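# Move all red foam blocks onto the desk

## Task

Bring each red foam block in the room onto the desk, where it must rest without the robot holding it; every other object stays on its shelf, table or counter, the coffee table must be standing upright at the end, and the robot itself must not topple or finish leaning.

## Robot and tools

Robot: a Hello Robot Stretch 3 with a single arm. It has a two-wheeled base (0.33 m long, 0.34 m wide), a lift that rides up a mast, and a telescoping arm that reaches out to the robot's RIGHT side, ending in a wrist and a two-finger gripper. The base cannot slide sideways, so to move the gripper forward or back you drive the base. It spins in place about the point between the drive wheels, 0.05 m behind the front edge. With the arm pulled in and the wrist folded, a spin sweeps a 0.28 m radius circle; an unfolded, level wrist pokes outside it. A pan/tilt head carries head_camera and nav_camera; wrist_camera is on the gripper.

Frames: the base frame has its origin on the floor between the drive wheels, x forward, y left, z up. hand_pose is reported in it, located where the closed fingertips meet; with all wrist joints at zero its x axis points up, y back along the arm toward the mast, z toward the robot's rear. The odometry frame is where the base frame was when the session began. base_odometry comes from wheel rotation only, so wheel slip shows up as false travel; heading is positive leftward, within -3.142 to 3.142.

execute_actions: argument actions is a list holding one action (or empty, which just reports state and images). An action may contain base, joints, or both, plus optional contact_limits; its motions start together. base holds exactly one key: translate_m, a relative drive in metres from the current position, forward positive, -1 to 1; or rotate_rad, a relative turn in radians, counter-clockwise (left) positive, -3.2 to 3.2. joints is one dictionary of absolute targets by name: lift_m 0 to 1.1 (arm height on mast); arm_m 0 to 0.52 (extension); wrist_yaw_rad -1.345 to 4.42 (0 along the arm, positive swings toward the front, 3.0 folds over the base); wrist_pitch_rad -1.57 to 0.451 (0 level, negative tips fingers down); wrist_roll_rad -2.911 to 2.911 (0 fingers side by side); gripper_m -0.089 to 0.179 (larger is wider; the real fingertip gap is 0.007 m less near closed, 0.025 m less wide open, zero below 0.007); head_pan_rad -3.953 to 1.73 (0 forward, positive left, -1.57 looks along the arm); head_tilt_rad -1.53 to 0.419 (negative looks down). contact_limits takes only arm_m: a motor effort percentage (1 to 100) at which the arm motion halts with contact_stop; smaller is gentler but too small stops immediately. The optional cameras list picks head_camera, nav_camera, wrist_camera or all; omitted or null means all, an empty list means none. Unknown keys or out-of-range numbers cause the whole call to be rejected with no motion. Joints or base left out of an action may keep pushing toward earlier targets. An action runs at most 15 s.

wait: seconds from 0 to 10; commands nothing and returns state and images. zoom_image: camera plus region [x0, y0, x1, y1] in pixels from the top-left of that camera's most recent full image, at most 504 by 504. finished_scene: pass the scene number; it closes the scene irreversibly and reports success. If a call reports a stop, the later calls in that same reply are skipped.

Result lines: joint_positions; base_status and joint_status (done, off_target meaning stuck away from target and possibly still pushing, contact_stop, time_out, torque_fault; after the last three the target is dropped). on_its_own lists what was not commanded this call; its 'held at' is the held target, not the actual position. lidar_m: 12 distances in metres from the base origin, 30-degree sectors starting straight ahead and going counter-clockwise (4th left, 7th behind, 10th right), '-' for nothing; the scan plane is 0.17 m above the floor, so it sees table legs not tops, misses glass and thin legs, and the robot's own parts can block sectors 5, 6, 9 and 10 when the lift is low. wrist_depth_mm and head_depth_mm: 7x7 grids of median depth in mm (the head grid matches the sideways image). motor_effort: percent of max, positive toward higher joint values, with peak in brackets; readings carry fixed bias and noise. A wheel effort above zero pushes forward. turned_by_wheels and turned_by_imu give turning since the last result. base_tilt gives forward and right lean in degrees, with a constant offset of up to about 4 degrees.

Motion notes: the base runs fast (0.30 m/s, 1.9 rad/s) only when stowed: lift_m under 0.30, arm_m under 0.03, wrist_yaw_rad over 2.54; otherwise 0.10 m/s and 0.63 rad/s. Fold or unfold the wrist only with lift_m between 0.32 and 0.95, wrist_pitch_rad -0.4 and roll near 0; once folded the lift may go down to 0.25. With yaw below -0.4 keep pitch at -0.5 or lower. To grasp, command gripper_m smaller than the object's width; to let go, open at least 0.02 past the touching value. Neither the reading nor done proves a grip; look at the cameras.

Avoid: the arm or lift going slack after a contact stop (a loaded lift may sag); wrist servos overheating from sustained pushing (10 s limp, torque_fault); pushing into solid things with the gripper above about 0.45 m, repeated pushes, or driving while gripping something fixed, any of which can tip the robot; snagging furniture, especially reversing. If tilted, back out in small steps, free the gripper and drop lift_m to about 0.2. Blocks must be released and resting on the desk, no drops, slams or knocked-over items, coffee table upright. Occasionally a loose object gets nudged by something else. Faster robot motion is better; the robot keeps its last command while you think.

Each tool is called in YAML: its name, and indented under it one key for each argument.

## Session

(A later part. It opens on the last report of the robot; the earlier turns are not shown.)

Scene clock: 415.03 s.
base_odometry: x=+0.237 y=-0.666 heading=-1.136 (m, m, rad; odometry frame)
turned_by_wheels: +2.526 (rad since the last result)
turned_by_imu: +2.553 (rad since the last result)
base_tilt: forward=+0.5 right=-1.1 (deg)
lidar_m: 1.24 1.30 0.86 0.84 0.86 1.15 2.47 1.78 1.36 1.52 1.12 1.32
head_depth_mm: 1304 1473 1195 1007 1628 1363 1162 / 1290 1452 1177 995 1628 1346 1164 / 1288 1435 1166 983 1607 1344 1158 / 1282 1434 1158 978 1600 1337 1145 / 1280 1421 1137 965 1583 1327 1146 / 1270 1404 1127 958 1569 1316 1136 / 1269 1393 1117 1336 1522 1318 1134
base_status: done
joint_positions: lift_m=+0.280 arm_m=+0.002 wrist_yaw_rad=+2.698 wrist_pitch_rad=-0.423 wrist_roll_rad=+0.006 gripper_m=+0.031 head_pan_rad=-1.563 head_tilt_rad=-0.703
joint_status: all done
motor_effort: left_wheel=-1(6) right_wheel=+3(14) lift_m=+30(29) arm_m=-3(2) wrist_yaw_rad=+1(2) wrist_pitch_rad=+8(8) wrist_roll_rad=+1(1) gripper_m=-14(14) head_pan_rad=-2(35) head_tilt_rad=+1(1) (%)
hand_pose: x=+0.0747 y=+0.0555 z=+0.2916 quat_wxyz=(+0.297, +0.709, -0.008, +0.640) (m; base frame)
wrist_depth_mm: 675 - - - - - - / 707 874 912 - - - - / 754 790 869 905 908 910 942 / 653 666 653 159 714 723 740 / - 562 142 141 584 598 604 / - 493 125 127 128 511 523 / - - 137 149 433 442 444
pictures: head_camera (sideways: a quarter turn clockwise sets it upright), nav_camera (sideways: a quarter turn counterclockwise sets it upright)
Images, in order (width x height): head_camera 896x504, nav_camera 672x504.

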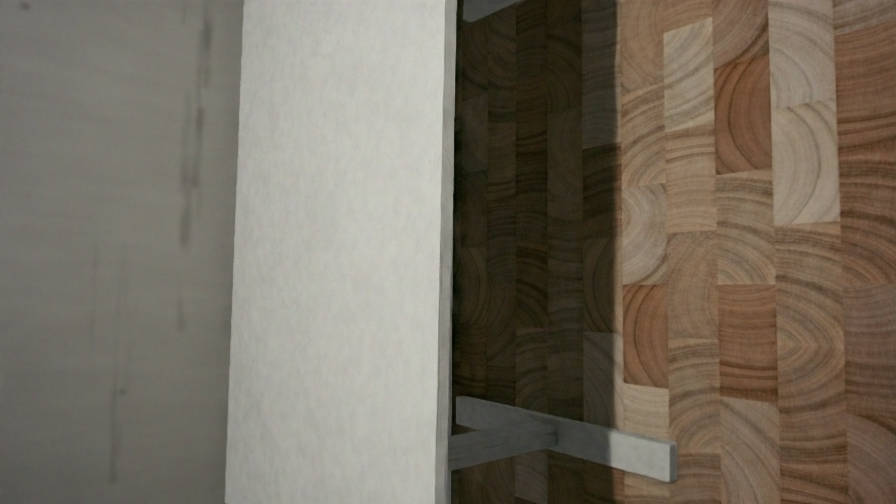

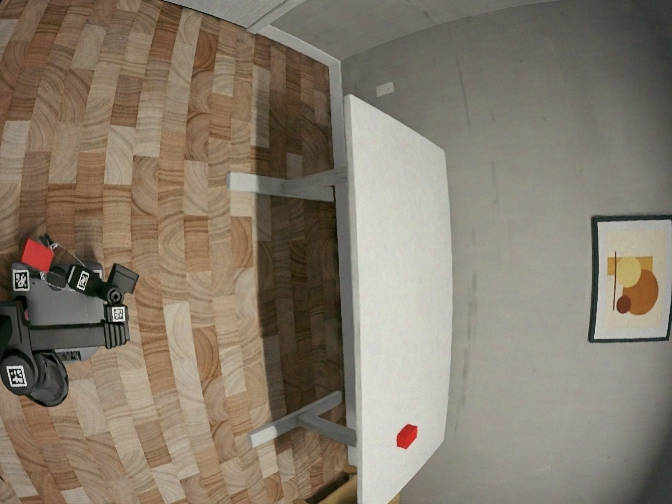

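execute_actions:
  actions:
    - {"base":{"rotate_rad":-0.75}}
  cameras: []

execute_actions:
  actions:
    - {"base":{"translate_m":0.3}}
  cameras: []

execute_actions:
  actions:
    - {"base":{"rotate_rad":0.75}}
  cameras: []

execute_actions:
  actions:
    - {"joints":{"lift_m":0.6}}
  cameras: []

execute_actions:
  actions:
    - {"joints":{"lift_m":0.9,"wrist_yaw_rad":0.0}}
  cameras: []

execute_actions:
  actions:
    - {"joints":{"arm_m":0.4,"wrist_pitch_rad":-0.66}}

Scene clock: 426.87 s.
base_odometry: x=+0.237 y=-0.666 heading=-1.886 (m, m, rad; odometry frame)
turned_by_wheels: -0.750 (rad since the last result)
turned_by_imu: -0.759 (rad since the last result)
base_tilt: forward=+0.5 right=-1.2 (deg)
lidar_m: 1.47 1.24 1.24 1.44 1.27 0.84 0.96 1.71 2.47 1.35 1.52 1.12
head_depth_mm: 2288 2403 2608 2036 1626 1361 1163 / 2321 2478 2346 2020 1634 1348 1165 / 2048 2269 2053 2023 1619 1346 1152 / 1871 2063 1286 1980 1595 1337 1144 / 1691 1791 1194 1793 1579 1331 1143 / 1528 1616 1129 1877 1577 1318 1133 / 1410 1513 1111 1753 1555 1314 1136
base_status: done
joint_positions: lift_m=+0.280 arm_m=+0.002 wrist_yaw_rad=+2.698 wrist_pitch_rad=-0.423 wrist_roll_rad=+0.006 gripper_m=+0.031 head_pan_rad=-1.563 head_tilt_rad=-0.703
joint_status: not commanded
motor_effort: left_wheel=+2(7) right_wheel=-2(8) lift_m=+29(29) arm_m=-2(2) wrist_yaw_rad=+2(1) wrist_pitch_rad=+7(8) wrist_roll_rad=+1(1) gripper_m=-14(14) head_pan_rad=-2(3) head_tilt_rad=+1(2) (%)
hand_pose: x=+0.0747 y=+0.0555 z=+0.2916 quat_wxyz=(+0.297, +0.709, -0.008, +0.640) (m; base frame)
wrist_depth_mm: - - - - - - - / - - - - - - - / 817 832 853 898 846 913 951 / 675 659 648 158 698 711 747 / - 562 142 140 623 599 597 / - 482 125 127 127 515 517 / - - 136 150 431 443 443
pictures: none
No camera images: the call's "cameras" was empty. Leave "cameras" out to get every camera's image.

Scene clock: 429.70 s.
base_odometry: x=+0.144 y=-0.951 heading=-1.886 (m, m, rad; odometry frame)
turned_by_wheels: +0.000 (rad since the last result)
turned_by_imu: +0.000 (rad since the last result)
base_tilt: forward=+0.4 right=-1.1 (deg)
lidar_m: 1.21 1.05 1.04 1.21 1.04 1.09 1.20 1.99 1.85 1.35 1.31 0.86
head_depth_mm: 2291 2489 2046 2055 1635 1364 1161 / 1991 2295 1243 2025 1629 1353 1160 / 1772 1976 1164 1930 1619 1349 1152 / 1576 1706 1151 1738 1598 1339 1149 / 1432 1563 1145 899 1587 1330 1140 / 1310 1451 1131 855 1546 1323 1143 / 1211 1334 1111 849 1441 1316 1127
base_status: done
joint_positions: lift_m=+0.280 arm_m=+0.002 wrist_yaw_rad=+2.698 wrist_pitch_rad=-0.423 wrist_roll_rad=+0.006 gripper_m=+0.031 head_pan_rad=-1.563 head_tilt_rad=-0.703
joint_status: not commanded
motor_effort: left_wheel=+1(8) right_wheel=-1(6) lift_m=+29(30) arm_m=-2(2) wrist_yaw_rad=+1(2) wrist_pitch_rad=+8(8) wrist_roll_rad=+0(1) gripper_m=-14(14) head_pan_rad=-3(2) head_tilt_rad=+1(2) (%)
hand_pose: x=+0.0747 y=+0.0555 z=+0.2917 quat_wxyz=(+0.297, +0.709, -0.008, +0.640) (m; base frame)
wrist_depth_mm: - - - - 940 865 795 / - - - - - 915 868 / 820 833 839 881 906 951 899 / 663 665 662 159 708 742 736 / - 556 141 140 609 587 610 / - 494 126 127 128 515 511 / - - 137 150 431 444 452
pictures: none
No camera images: the call's "cameras" was empty. Leave "cameras" out to get every camera's image.

Scene clock: 431.50 s.
base_odometry: x=+0.144 y=-0.951 heading=-1.136 (m, m, rad; odometry frame)
turned_by_wheels: +0.750 (rad since the last result)
turned_by_imu: +0.759 (rad since the last result)
base_tilt: forward=+0.5 right=-1.1 (deg)
lidar_m: 1.04 1.06 1.42 1.03 1.09 1.45 2.68 1.35 1.38 0.86 0.87 1.10
head_depth_mm: 1112 1260 1199 898 1505 1358 1171 / 1105 1250 1182 888 1484 1360 1159 / 1094 1249 1162 880 1488 1350 1156 / 1090 1232 1153 871 1469 1336 1154 / 1089 1240 1143 864 1377 1330 1140 / 1086 1227 1126 860 1375 1322 1135 / 1077 1220 1351 852 1450 1326 1129
base_status: done
joint_positions: lift_m=+0.280 arm_m=+0.002 wrist_yaw_rad=+2.698 wrist_pitch_rad=-0.423 wrist_roll_rad=+0.006 gripper_m=+0.031 head_pan_rad=-1.563 head_tilt_rad=-0.703
joint_status: not commanded
motor_effort: left_wheel=-1(7) right_wheel=+3(11) lift_m=+30(30) arm_m=-2(2) wrist_yaw_rad=+1(1) wrist_pitch_rad=+8(8) wrist_roll_rad=+1(1) gripper_m=-13(14) head_pan_rad=-2(2) head_tilt_rad=+2(2) (%)
hand_pose: x=+0.0747 y=+0.0555 z=+0.2917 quat_wxyz=(+0.297, +0.709, -0.008, +0.640) (m; base frame)
wrist_depth_mm: - - - - - - 859 / 891 - - - - - 883 / 806 832 852 870 894 942 888 / 653 678 640 158 707 712 720 / - 550 141 140 610 591 616 / - 492 126 127 128 503 506 / - - 137 151 431 441 443
pictures: none
No camera images: the call's "cameras" was empty. Leave "cameras" out to get every camera's image.

Scene clock: 435.23 s.
base_odometry: x=+0.144 y=-0.951 heading=-1.136 (m, m, rad; odometry frame)
turned_by_wheels: +0.000 (rad since the last result)
turned_by_imu: +0.000 (rad since the last result)
base_tilt: forward=+0.5 right=-1.1 (deg)
lidar_m: 1.04 1.06 1.43 1.03 1.09 1.45 2.68 1.35 1.38 0.86 0.87 1.11
head_depth_mm: 1113 1259 1190 899 1500 1352 1166 / 1107 1253 1178 890 1496 1356 1167 / 1100 1244 1169 881 1492 1342 1182 / 1098 1243 1153 874 1479 1334 1174 / 1089 1230 1132 866 1370 1326 1170 / 1090 1231 1126 859 1370 1325 1135 / 1084 1220 1348 852 1442 1304 1134
base_status: not commanded
joint_positions: lift_m=+0.600 arm_m=+0.002 wrist_yaw_rad=+2.698 wrist_pitch_rad=-0.423 wrist_roll_rad=+0.006 gripper_m=+0.031 head_pan_rad=-1.563 head_tilt_rad=-0.703
joint_status: all done
motor_effort: left_wheel=-1(1) right_wheel=+3(3) lift_m=+37(39) arm_m=-2(2) wrist_yaw_rad=+1(1) wrist_pitch_rad=+8(8) wrist_roll_rad=+1(0) gripper_m=-14(14) head_pan_rad=-3(2) head_tilt_rad=+2(2) (%)
hand_pose: x=+0.0747 y=+0.0555 z=+0.6114 quat_wxyz=(+0.297, +0.709, -0.008, +0.640) (m; base frame)
wrist_depth_mm: 883 - - - - - 851 / - - - - - - 862 / - - - - - - 917 / - - - 158 - - 911 / - - 141 141 - - 926 / - 864 125 126 127 852 877 / - 733 715 150 748 756 824
pictures: none
No camera images: the call's "cameras" was empty. Leave "cameras" out to get every camera's image.

Scene clock: 438.80 s.
base_odometry: x=+0.144 y=-0.951 heading=-1.136 (m, m, rad; odometry frame)
turned_by_wheels: +0.000 (rad since the last result)
turned_by_imu: +0.000 (rad since the last result)
base_tilt: forward=+0.5 right=-1.1 (deg)
lidar_m: 1.05 1.06 1.43 1.04 1.09 1.45 2.68 1.35 1.39 0.86 0.87 1.10
head_depth_mm: 1105 1262 1199 898 775 - - / 1105 1254 1186 886 756 - - / 1091 1250 1169 882 775 - - / 1099 1244 1150 874 - - - / 1093 1234 1135 863 1397 1313 1141 / 1084 1224 1126 855 1365 1315 1134 / 1079 1218 1349 848 1449 1307 1132
base_status: not commanded
joint_positions: lift_m=+0.900 arm_m=+0.002 wrist_yaw_rad=+0.002 wrist_pitch_rad=-0.423 wrist_roll_rad=+0.006 gripper_m=+0.031 head_pan_rad=-1.563 head_tilt_rad=-0.703
joint_status: all done
motor_effort: left_wheel=-1(1) right_wheel=+3(3) lift_m=+38(39) arm_m=-2(2) wrist_yaw_rad=-2(5) wrist_pitch_rad=+8(8) wrist_roll_rad=+1(1) gripper_m=-14(14) head_pan_rad=-3(2) head_tilt_rad=+1(2) (%)
hand_pose: x=-0.0210 y=-0.3703 z=+0.9113 quat_wxyz=(+0.690, +0.149, -0.693, -0.148) (m; base frame)
wrist_depth_mm: - 930 971 975 - - - / - - 884 904 931 - - / - 680 649 676 682 707 732 / - 509 499 158 530 552 575 / 437 427 141 141 447 457 465 / - - 125 127 128 413 426 / - - - 150 - - -
pictures: none
No camera images: the call's "cameras" was empty. Leave "cameras" out to get every camera's image.

Scene clock: 442.93 s.
base_odometry: x=+0.144 y=-0.951 heading=-1.136 (m, m, rad; odometry frame)
turned_by_wheels: +0.000 (rad since the last result)
turned_by_imu: +0.000 (rad since the last result)
base_tilt: forward=+0.5 right=-1.1 (deg)
lidar_m: 1.05 1.06 1.42 1.04 1.09 1.44 2.68 1.35 1.38 0.86 0.87 1.10
head_depth_mm: 1111 1263 1253 - - 1331 1139 / 1107 1229 - 859 1496 1352 1163 / 1098 1202 1048 883 1495 1349 1151 / 1096 1222 1195 870 1474 1331 1150 / 1095 1232 1132 864 1373 1330 1146 / 1088 1229 1123 856 1368 1322 1137 / 1078 1216 1343 847 1446 1318 1130
base_status: not commanded
joint_positions: lift_m=+0.900 arm_m=+0.400 wrist_yaw_rad=+0.001 wrist_pitch_rad=-0.675 wrist_roll_rad=+0.006 gripper_m=+0.031 head_pan_rad=-1.563 head_tilt_rad=-0.703
joint_status: all done
motor_effort: left_wheel=-1(2) right_wheel=+3(3) lift_m=+38(38) arm_m=+1(6) wrist_yaw_rad=-1(2) wrist_pitch_rad=+5(7) wrist_roll_rad=+1(1) gripper_m=-14(14) head_pan_rad=-2(2) head_tilt_rad=+1(1) (%)
hand_pose: x=-0.0214 y=-0.7297 z=+0.8596 quat_wxyz=(+0.666, +0.234, -0.669, -0.235) (m; base frame)
wrist_depth_mm: 661 558 587 588 594 608 641 / 705 473 485 485 490 517 526 / 404 408 413 418 431 428 442 / 357 364 352 159 375 382 384 / 317 319 141 141 328 337 344 / 288 292 126 127 127 305 306 / 264 266 262 150 271 274 278
pictures: head_camera (sideways: a quarter turn clockwise sets it upright), nav_camera (sideways: a quarter turn counterclockwise sets it upright), wrist_camera
Images, in order (width x height): head_camera 896x504, nav_camera 672x504, wrist_camera 644x364.

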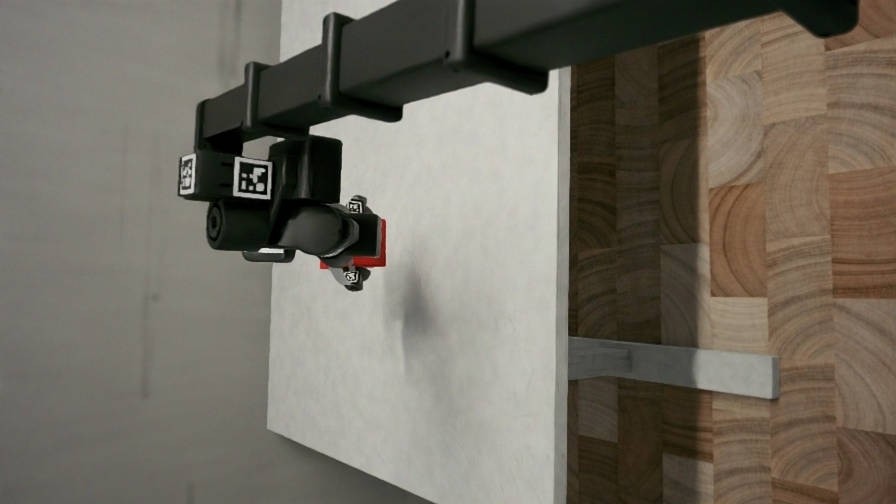

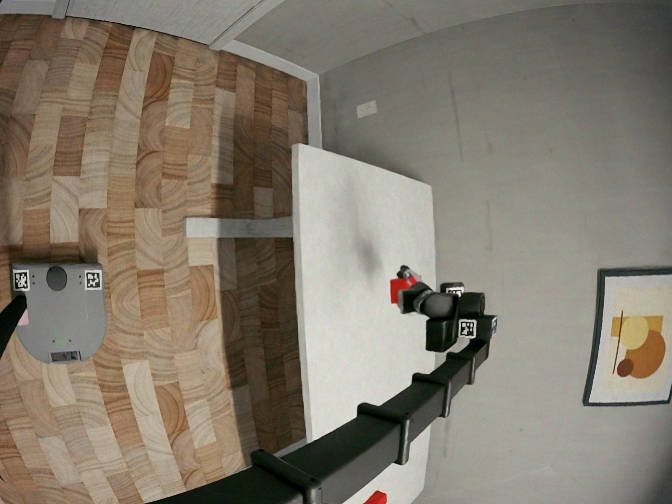

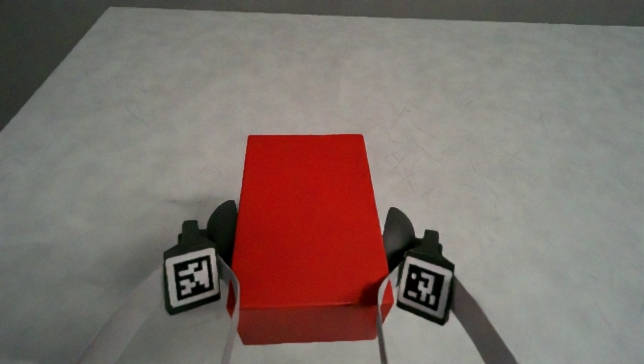

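execute_actions:
  actions:
    - {"joints":{"lift_m":0.79}}
  cameras: []

Scene clock: 448.20 s.
base_odometry: x=+0.144 y=-0.951 heading=-1.136 (m, m, rad; odometry frame)
turned_by_wheels: +0.000 (rad since the last result)
turned_by_imu: +0.000 (rad since the last result)
base_tilt: forward=+0.5 right=-1.1 (deg)
lidar_m: 1.04 1.06 1.42 1.04 1.09 1.45 2.68 1.35 1.38 0.86 0.87 1.11
head_depth_mm: 1109 1259 1190 896 781 - - / 1103 1250 1229 - - 1316 1155 / 1104 1243 1283 836 1479 1350 1158 / 1095 1244 1203 832 1473 1333 1155 / 1090 1233 1135 869 1369 1335 1137 / 1086 1229 1123 859 1369 1320 1136 / 1075 1221 1353 849 1445 1315 1134
base_status: not commanded
joint_positions: lift_m=+0.790 arm_m=+0.400 wrist_yaw_rad=+0.001 wrist_pitch_rad=-0.675 wrist_roll_rad=+0.006 gripper_m=+0.031 head_pan_rad=-1.563 head_tilt_rad=-0.703
joint_status: all done
motor_effort: left_wheel=-2(2) right_wheel=+3(3) lift_m=+29(32) arm_m=+2(2) wrist_yaw_rad=+0(0) wrist_pitch_rad=+5(5) wrist_roll_rad=+1(0) gripper_m=-14(14) head_pan_rad=-3(2) head_tilt_rad=+2(1) (%)
hand_pose: x=-0.0214 y=-0.7297 z=+0.7498 quat_wxyz=(+0.666, +0.234, -0.669, -0.235) (m; base frame)
wrist_depth_mm: 344 348 354 365 378 381 389 / 290 293 299 306 310 316 321 / 250 251 258 262 268 270 277 / 220 223 220 158 232 235 239 / 196 200 141 141 208 209 213 / 178 179 126 127 127 189 189 / 163 165 160 150 168 171 173
pictures: none
No camera images: the call's "cameras" was empty. Leave "cameras" out to get every camera's image.

execute_actions:
  actions:
    - {"joints":{"lift_m":0.781}}
  cameras: []

execute_actions:
  actions:
    - {"joints":{"gripper_m":0.12}}
  cameras: ["wrist_camera"]

execute_actions:
  actions:
    - {"joints":{"lift_m":0.88}}
  cameras: []

execute_actions:
  actions:
    - {"joints":{"arm_m":0.0,"head_tilt_rad":-0.5}}

Scene clock: 452.47 s.
base_odometry: x=+0.144 y=-0.951 heading=-1.136 (m, m, rad; odometry frame)
turned_by_wheels: +0.000 (rad since the last result)
turned_by_imu: +0.000 (rad since the last result)
base_tilt: forward=+0.5 right=-1.1 (deg)
lidar_m: 1.04 1.06 1.42 1.04 1.09 1.45 2.68 1.35 1.38 0.86 0.87 1.11
head_depth_mm: 1107 1262 1190 896 789 - - / 1112 1257 1220 926 - 1310 1154 / 1100 1254 1281 822 1495 1340 1160 / 1096 1239 1214 823 1484 1337 1149 / 1093 1234 1138 865 1379 1323 1136 / 1088 1232 1117 859 1368 1315 1130 / 1077 1221 1332 847 1437 1321 1131
base_status: not commanded
joint_positions: lift_m=+0.781 arm_m=+0.400 wrist_yaw_rad=+0.001 wrist_pitch_rad=-0.675 wrist_roll_rad=+0.006 gripper_m=+0.031 head_pan_rad=-1.563 head_tilt_rad=-0.703
joint_status: all done
motor_effort: left_wheel=-1(1) right_wheel=+3(3) lift_m=+29(31) arm_m=+1(2) wrist_yaw_rad=-1(1) wrist_pitch_rad=+5(5) wrist_roll_rad=+1(1) gripper_m=-14(14) head_pan_rad=-2(3) head_tilt_rad=+2(2) (%)
hand_pose: x=-0.0214 y=-0.7296 z=+0.7408 quat_wxyz=(+0.666, +0.234, -0.669, -0.235) (m; base frame)
wrist_depth_mm: 325 330 336 348 352 364 371 / 274 279 284 290 293 302 308 / 239 239 244 248 255 259 262 / 209 210 208 157 221 223 227 / 185 190 141 140 195 198 202 / 169 171 126 127 128 179 181 / 154 155 153 151 159 162 164
pictures: none
No camera images: the call's "cameras" was empty. Leave "cameras" out to get every camera's image.

Scene clock: 453.87 s.
base_odometry: x=+0.144 y=-0.951 heading=-1.136 (m, m, rad; odometry frame)
turned_by_wheels: +0.000 (rad since the last result)
turned_by_imu: +0.000 (rad since the last result)
base_tilt: forward=+0.5 right=-1.1 (deg)
lidar_m: 1.04 1.05 1.42 1.04 1.09 1.45 2.68 1.35 1.38 0.86 0.87 1.11
head_depth_mm: 1105 1265 1197 897 785 - - / 1107 1256 1215 928 - 1318 1163 / 1103 1247 1283 825 1483 1346 1154 / 1100 1231 1207 819 1465 1335 1150 / 1089 1233 1135 863 1370 1316 1142 / 1083 1224 1124 855 1367 1315 1136 / 1083 1218 1353 850 1444 1304 1132
base_status: not commanded
joint_positions: lift_m=+0.781 arm_m=+0.400 wrist_yaw_rad=+0.001 wrist_pitch_rad=-0.675 wrist_roll_rad=+0.006 gripper_m=+0.120 head_pan_rad=-1.563 head_tilt_rad=-0.703
joint_status: all done
motor_effort: left_wheel=-1(1) right_wheel=+3(3) lift_m=+30(29) arm_m=+3(2) wrist_yaw_rad=-1(0) wrist_pitch_rad=+5(5) wrist_roll_rad=+0(1) gripper_m=+0(84) head_pan_rad=-2(2) head_tilt_rad=+2(2) (%)
hand_pose: x=-0.0214 y=-0.7298 z=+0.7410 quat_wxyz=(+0.666, +0.234, -0.669, -0.235) (m; base frame)
wrist_depth_mm: 324 333 341 349 361 364 371 / 275 282 284 295 297 303 311 / 237 242 246 250 255 257 261 / 208 212 209 161 221 224 228 / 187 191 183 142 195 202 202 / 172 - 132 127 172 183 181 / - 155 153 149 159 160 164
pictures: wrist_camera
Images, in order (width x height): wrist_camera 644x364.

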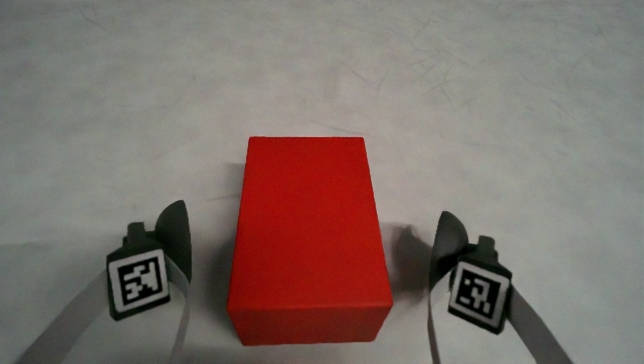

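Scene clock: 455.60 s.
base_odometry: x=+0.144 y=-0.951 heading=-1.136 (m, m, rad; odometry frame)
turned_by_wheels: +0.000 (rad since the last result)
turned_by_imu: +0.000 (rad since the last result)
base_tilt: forward=+0.5 right=-1.1 (deg)
lidar_m: 1.04 1.05 1.42 1.03 1.09 1.45 2.68 1.35 1.38 0.86 0.87 1.11
head_depth_mm: 1108 1258 1250 - - 1329 1179 / 1105 1231 - 856 1503 1352 1154 / 1102 1230 - 880 1489 1345 1150 / 1092 1238 1153 846 1479 1328 1148 / 1091 1236 1141 865 1373 1324 1149 / 1085 1224 1129 858 1372 1318 1135 / 1082 1222 1342 847 1443 1311 1129
base_status: not commanded
joint_positions: lift_m=+0.880 arm_m=+0.400 wrist_yaw_rad=+0.001 wrist_pitch_rad=-0.675 wrist_roll_rad=+0.006 gripper_m=+0.120 head_pan_rad=-1.563 head_tilt_rad=-0.703
joint_status: all done
motor_effort: left_wheel=-1(1) right_wheel=+3(3) lift_m=+37(38) arm_m=+2(2) wrist_yaw_rad=-1(0) wrist_pitch_rad=+5(5) wrist_roll_rad=+1(0) gripper_m=+0(0) head_pan_rad=-2(2) head_tilt_rad=+2(2) (%)
hand_pose: x=-0.0214 y=-0.7298 z=+0.8396 quat_wxyz=(+0.666, +0.234, -0.669, -0.235) (m; base frame)
wrist_depth_mm: 653 534 530 537 556 560 591 / 450 444 455 459 468 479 482 / 375 378 382 386 394 409 420 / 326 336 338 347 351 353 360 / 298 306 303 308 309 319 319 / 269 - 266 232 278 289 286 / 245 248 246 208 254 252 261
pictures: none
No camera images: the call's "cameras" was empty. Leave "cameras" out to get every camera's image.

Scene clock: 459.73 s.
base_odometry: x=+0.144 y=-0.951 heading=-1.136 (m, m, rad; odometry frame)
turned_by_wheels: +0.000 (rad since the last result)
turned_by_imu: +0.000 (rad since the last result)
base_tilt: forward=+0.5 right=-1.1 (deg)
lidar_m: 1.04 1.06 1.42 1.04 1.09 1.45 2.68 1.35 1.38 0.86 0.87 1.11
head_depth_mm: 1098 1203 1333 1215 885 763 - / 1092 1197 1327 1213 875 758 - / 1088 1191 1313 1197 870 749 - / 1086 1182 1313 1178 831 720 - / 1076 1180 1301 1168 856 738 1223 / 1076 1169 1305 1150 848 733 1214 / 1065 1169 1288 1384 840 732 1238
base_status: not commanded
joint_positions: lift_m=+0.880 arm_m=+0.002 wrist_yaw_rad=+0.001 wrist_pitch_rad=-0.675 wrist_roll_rad=+0.006 gripper_m=+0.120 head_pan_rad=-1.563 head_tilt_rad=-0.507
joint_status: all done
joint sent to its limit — the command would take arm_m past its lower limit, so that joint was sent only as far as its limit.
motor_effort: left_wheel=-1(2) right_wheel=+3(3) lift_m=+37(38) arm_m=-3(3) wrist_yaw_rad=+0(1) wrist_pitch_rad=+5(5) wrist_roll_rad=+1(1) gripper_m=+0(0) head_pan_rad=-2(2) head_tilt_rad=+3(17) (%)
hand_pose: x=-0.0214 y=-0.3316 z=+0.8396 quat_wxyz=(+0.666, +0.234, -0.669, -0.235) (m; base frame)
wrist_depth_mm: - 527 544 512 573 570 593 / 468 443 452 462 469 471 494 / 380 386 389 393 407 411 421 / - - - - - - - / - - - - - - - / - - - - - - - / 880 850 904 901 941 922 921
pictures: head_camera (sideways: a quarter turn clockwise sets it upright), nav_camera (sideways: a quarter turn counterclockwise sets it upright), wrist_camera
Images, in order (width x height): head_camera 896x504, nav_camera 672x504, wrist_camera 644x364.

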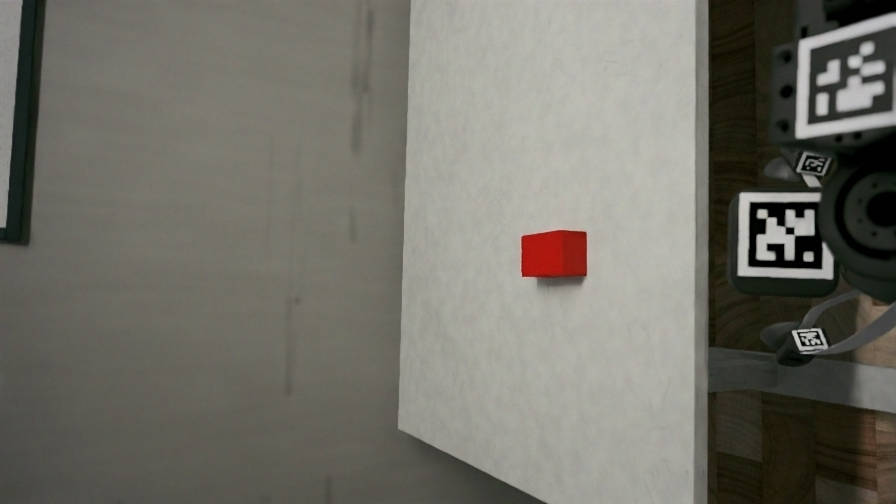

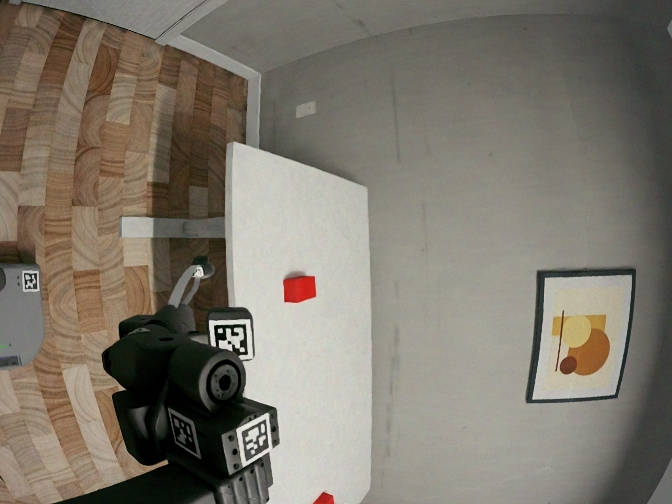

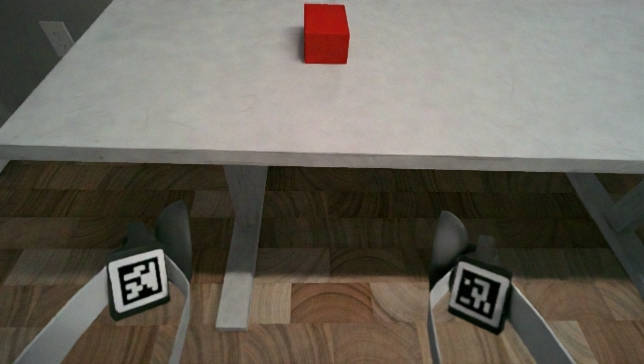

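execute_actions:
  actions:
    - {"joints":{"head_pan_rad":1.45,"head_tilt_rad":-0.15}}
  cameras: ["nav_camera"]

execute_actions:
  actions:
    - {"joints":{"head_pan_rad":-3.3,"head_tilt_rad":-0.3}}
  cameras: ["nav_camera"]

Scene clock: 465.50 s.
base_odometry: x=+0.144 y=-0.951 heading=-1.136 (m, m, rad; odometry frame)
turned_by_wheels: +0.000 (rad since the last result)
turned_by_imu: +0.000 (rad since the last result)
base_tilt: forward=+0.4 right=-1.1 (deg)
lidar_m: 1.05 1.06 1.42 1.04 1.09 1.45 2.69 1.35 1.38 0.86 0.87 1.11
head_depth_mm: 1934 1926 1926 1914 1898 1895 1712 / 2334 2327 2307 2287 2351 2225 1706 / 2504 2524 2589 2654 2659 2330 1701 / 2580 2473 2513 2415 2262 2281 1686 / 1127 1097 2436 2244 2190 2075 1611 / 1308 1340 1391 1423 1497 1336 1408 / 1285 1309 1354 986 1447 1259 1447
base_status: not commanded
joint_positions: lift_m=+0.880 arm_m=+0.002 wrist_yaw_rad=+0.001 wrist_pitch_rad=-0.675 wrist_roll_rad=+0.006 gripper_m=+0.120 head_pan_rad=+1.443 head_tilt_rad=-0.161
joint_status: all done
motor_effort: left_wheel=-2(1) right_wheel=+3(3) lift_m=+37(37) arm_m=-2(2) wrist_yaw_rad=+0(0) wrist_pitch_rad=+5(5) wrist_roll_rad=+1(1) gripper_m=+0(0) head_pan_rad=+3(33) head_tilt_rad=+5(27) (%)
hand_pose: x=-0.0214 y=-0.3316 z=+0.8396 quat_wxyz=(+0.666, +0.234, -0.669, -0.235) (m; base frame)
wrist_depth_mm: - 522 534 495 579 575 598 / 472 444 455 455 470 480 487 / 382 381 388 398 400 407 419 / - - - - - - - / - - - - - - - / - - - - - - - / 902 889 903 906 909 922 944
pictures: nav_camera (sideways: a quarter turn counterclockwise sets it upright)
Images, in order (width x height): nav_camera 672x504.

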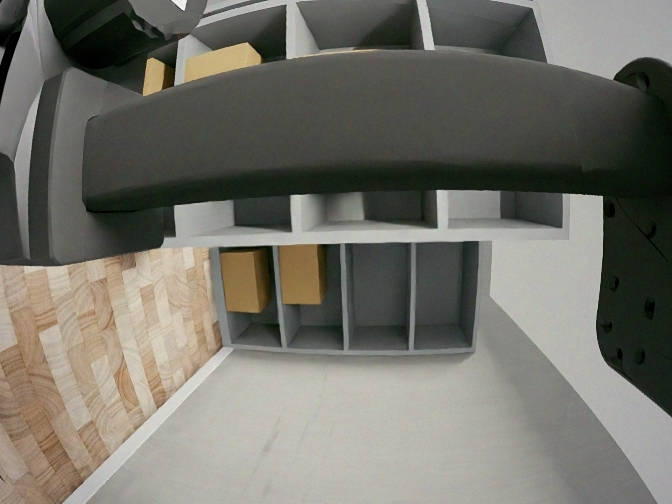

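Scene clock: 468.13 s.
base_odometry: x=+0.144 y=-0.951 heading=-1.136 (m, m, rad; odometry frame)
turned_by_wheels: +0.000 (rad since the last result)
turned_by_imu: +0.000 (rad since the last result)
base_tilt: forward=+0.5 right=-1.1 (deg)
lidar_m: 1.04 1.06 1.42 1.03 1.09 1.45 2.68 1.35 1.38 0.86 0.87 1.11
head_depth_mm: 2230 1791 1870 1984 2086 1873 - / 2457 2638 2406 2424 2347 2008 - / 2456 2614 2757 2941 2698 1948 - / 2414 2532 2728 2867 2671 1939 - / 2345 2485 2662 2803 2619 1886 - / 2283 2438 2567 2719 2599 1860 1494 / 2260 2389 2514 2658 2597 1838 1438
base_status: not commanded
joint_positions: lift_m=+0.880 arm_m=+0.002 wrist_yaw_rad=+0.001 wrist_pitch_rad=-0.675 wrist_roll_rad=+0.006 gripper_m=+0.120 head_pan_rad=-3.293 head_tilt_rad=-0.296
joint_status: all done
motor_effort: left_wheel=-1(2) right_wheel=+3(3) lift_m=+37(37) arm_m=-2(2) wrist_yaw_rad=+0(1) wrist_pitch_rad=+5(5) wrist_roll_rad=+1(1) gripper_m=+1(0) head_pan_rad=-3(36) head_tilt_rad=-2(13) (%)
hand_pose: x=-0.0214 y=-0.3316 z=+0.8396 quat_wxyz=(+0.666, +0.234, -0.669, -0.235) (m; base frame)
wrist_depth_mm: - 526 543 491 564 573 596 / 469 441 455 463 468 471 479 / 377 383 386 398 401 407 416 / - - - - - - - / - - - - - - - / - - - - - - - / 874 893 892 905 938 903 943
pictures: nav_camera (sideways: a quarter turn counterclockwise sets it upright)
Images, in order (width x height): nav_camera 672x504.

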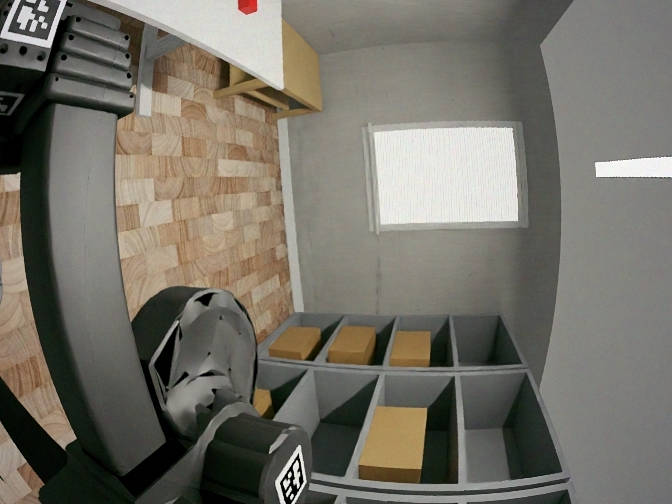

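No other red blocks are visible.

finished_scene:
  scene: 2

The scene is finished: the task was done.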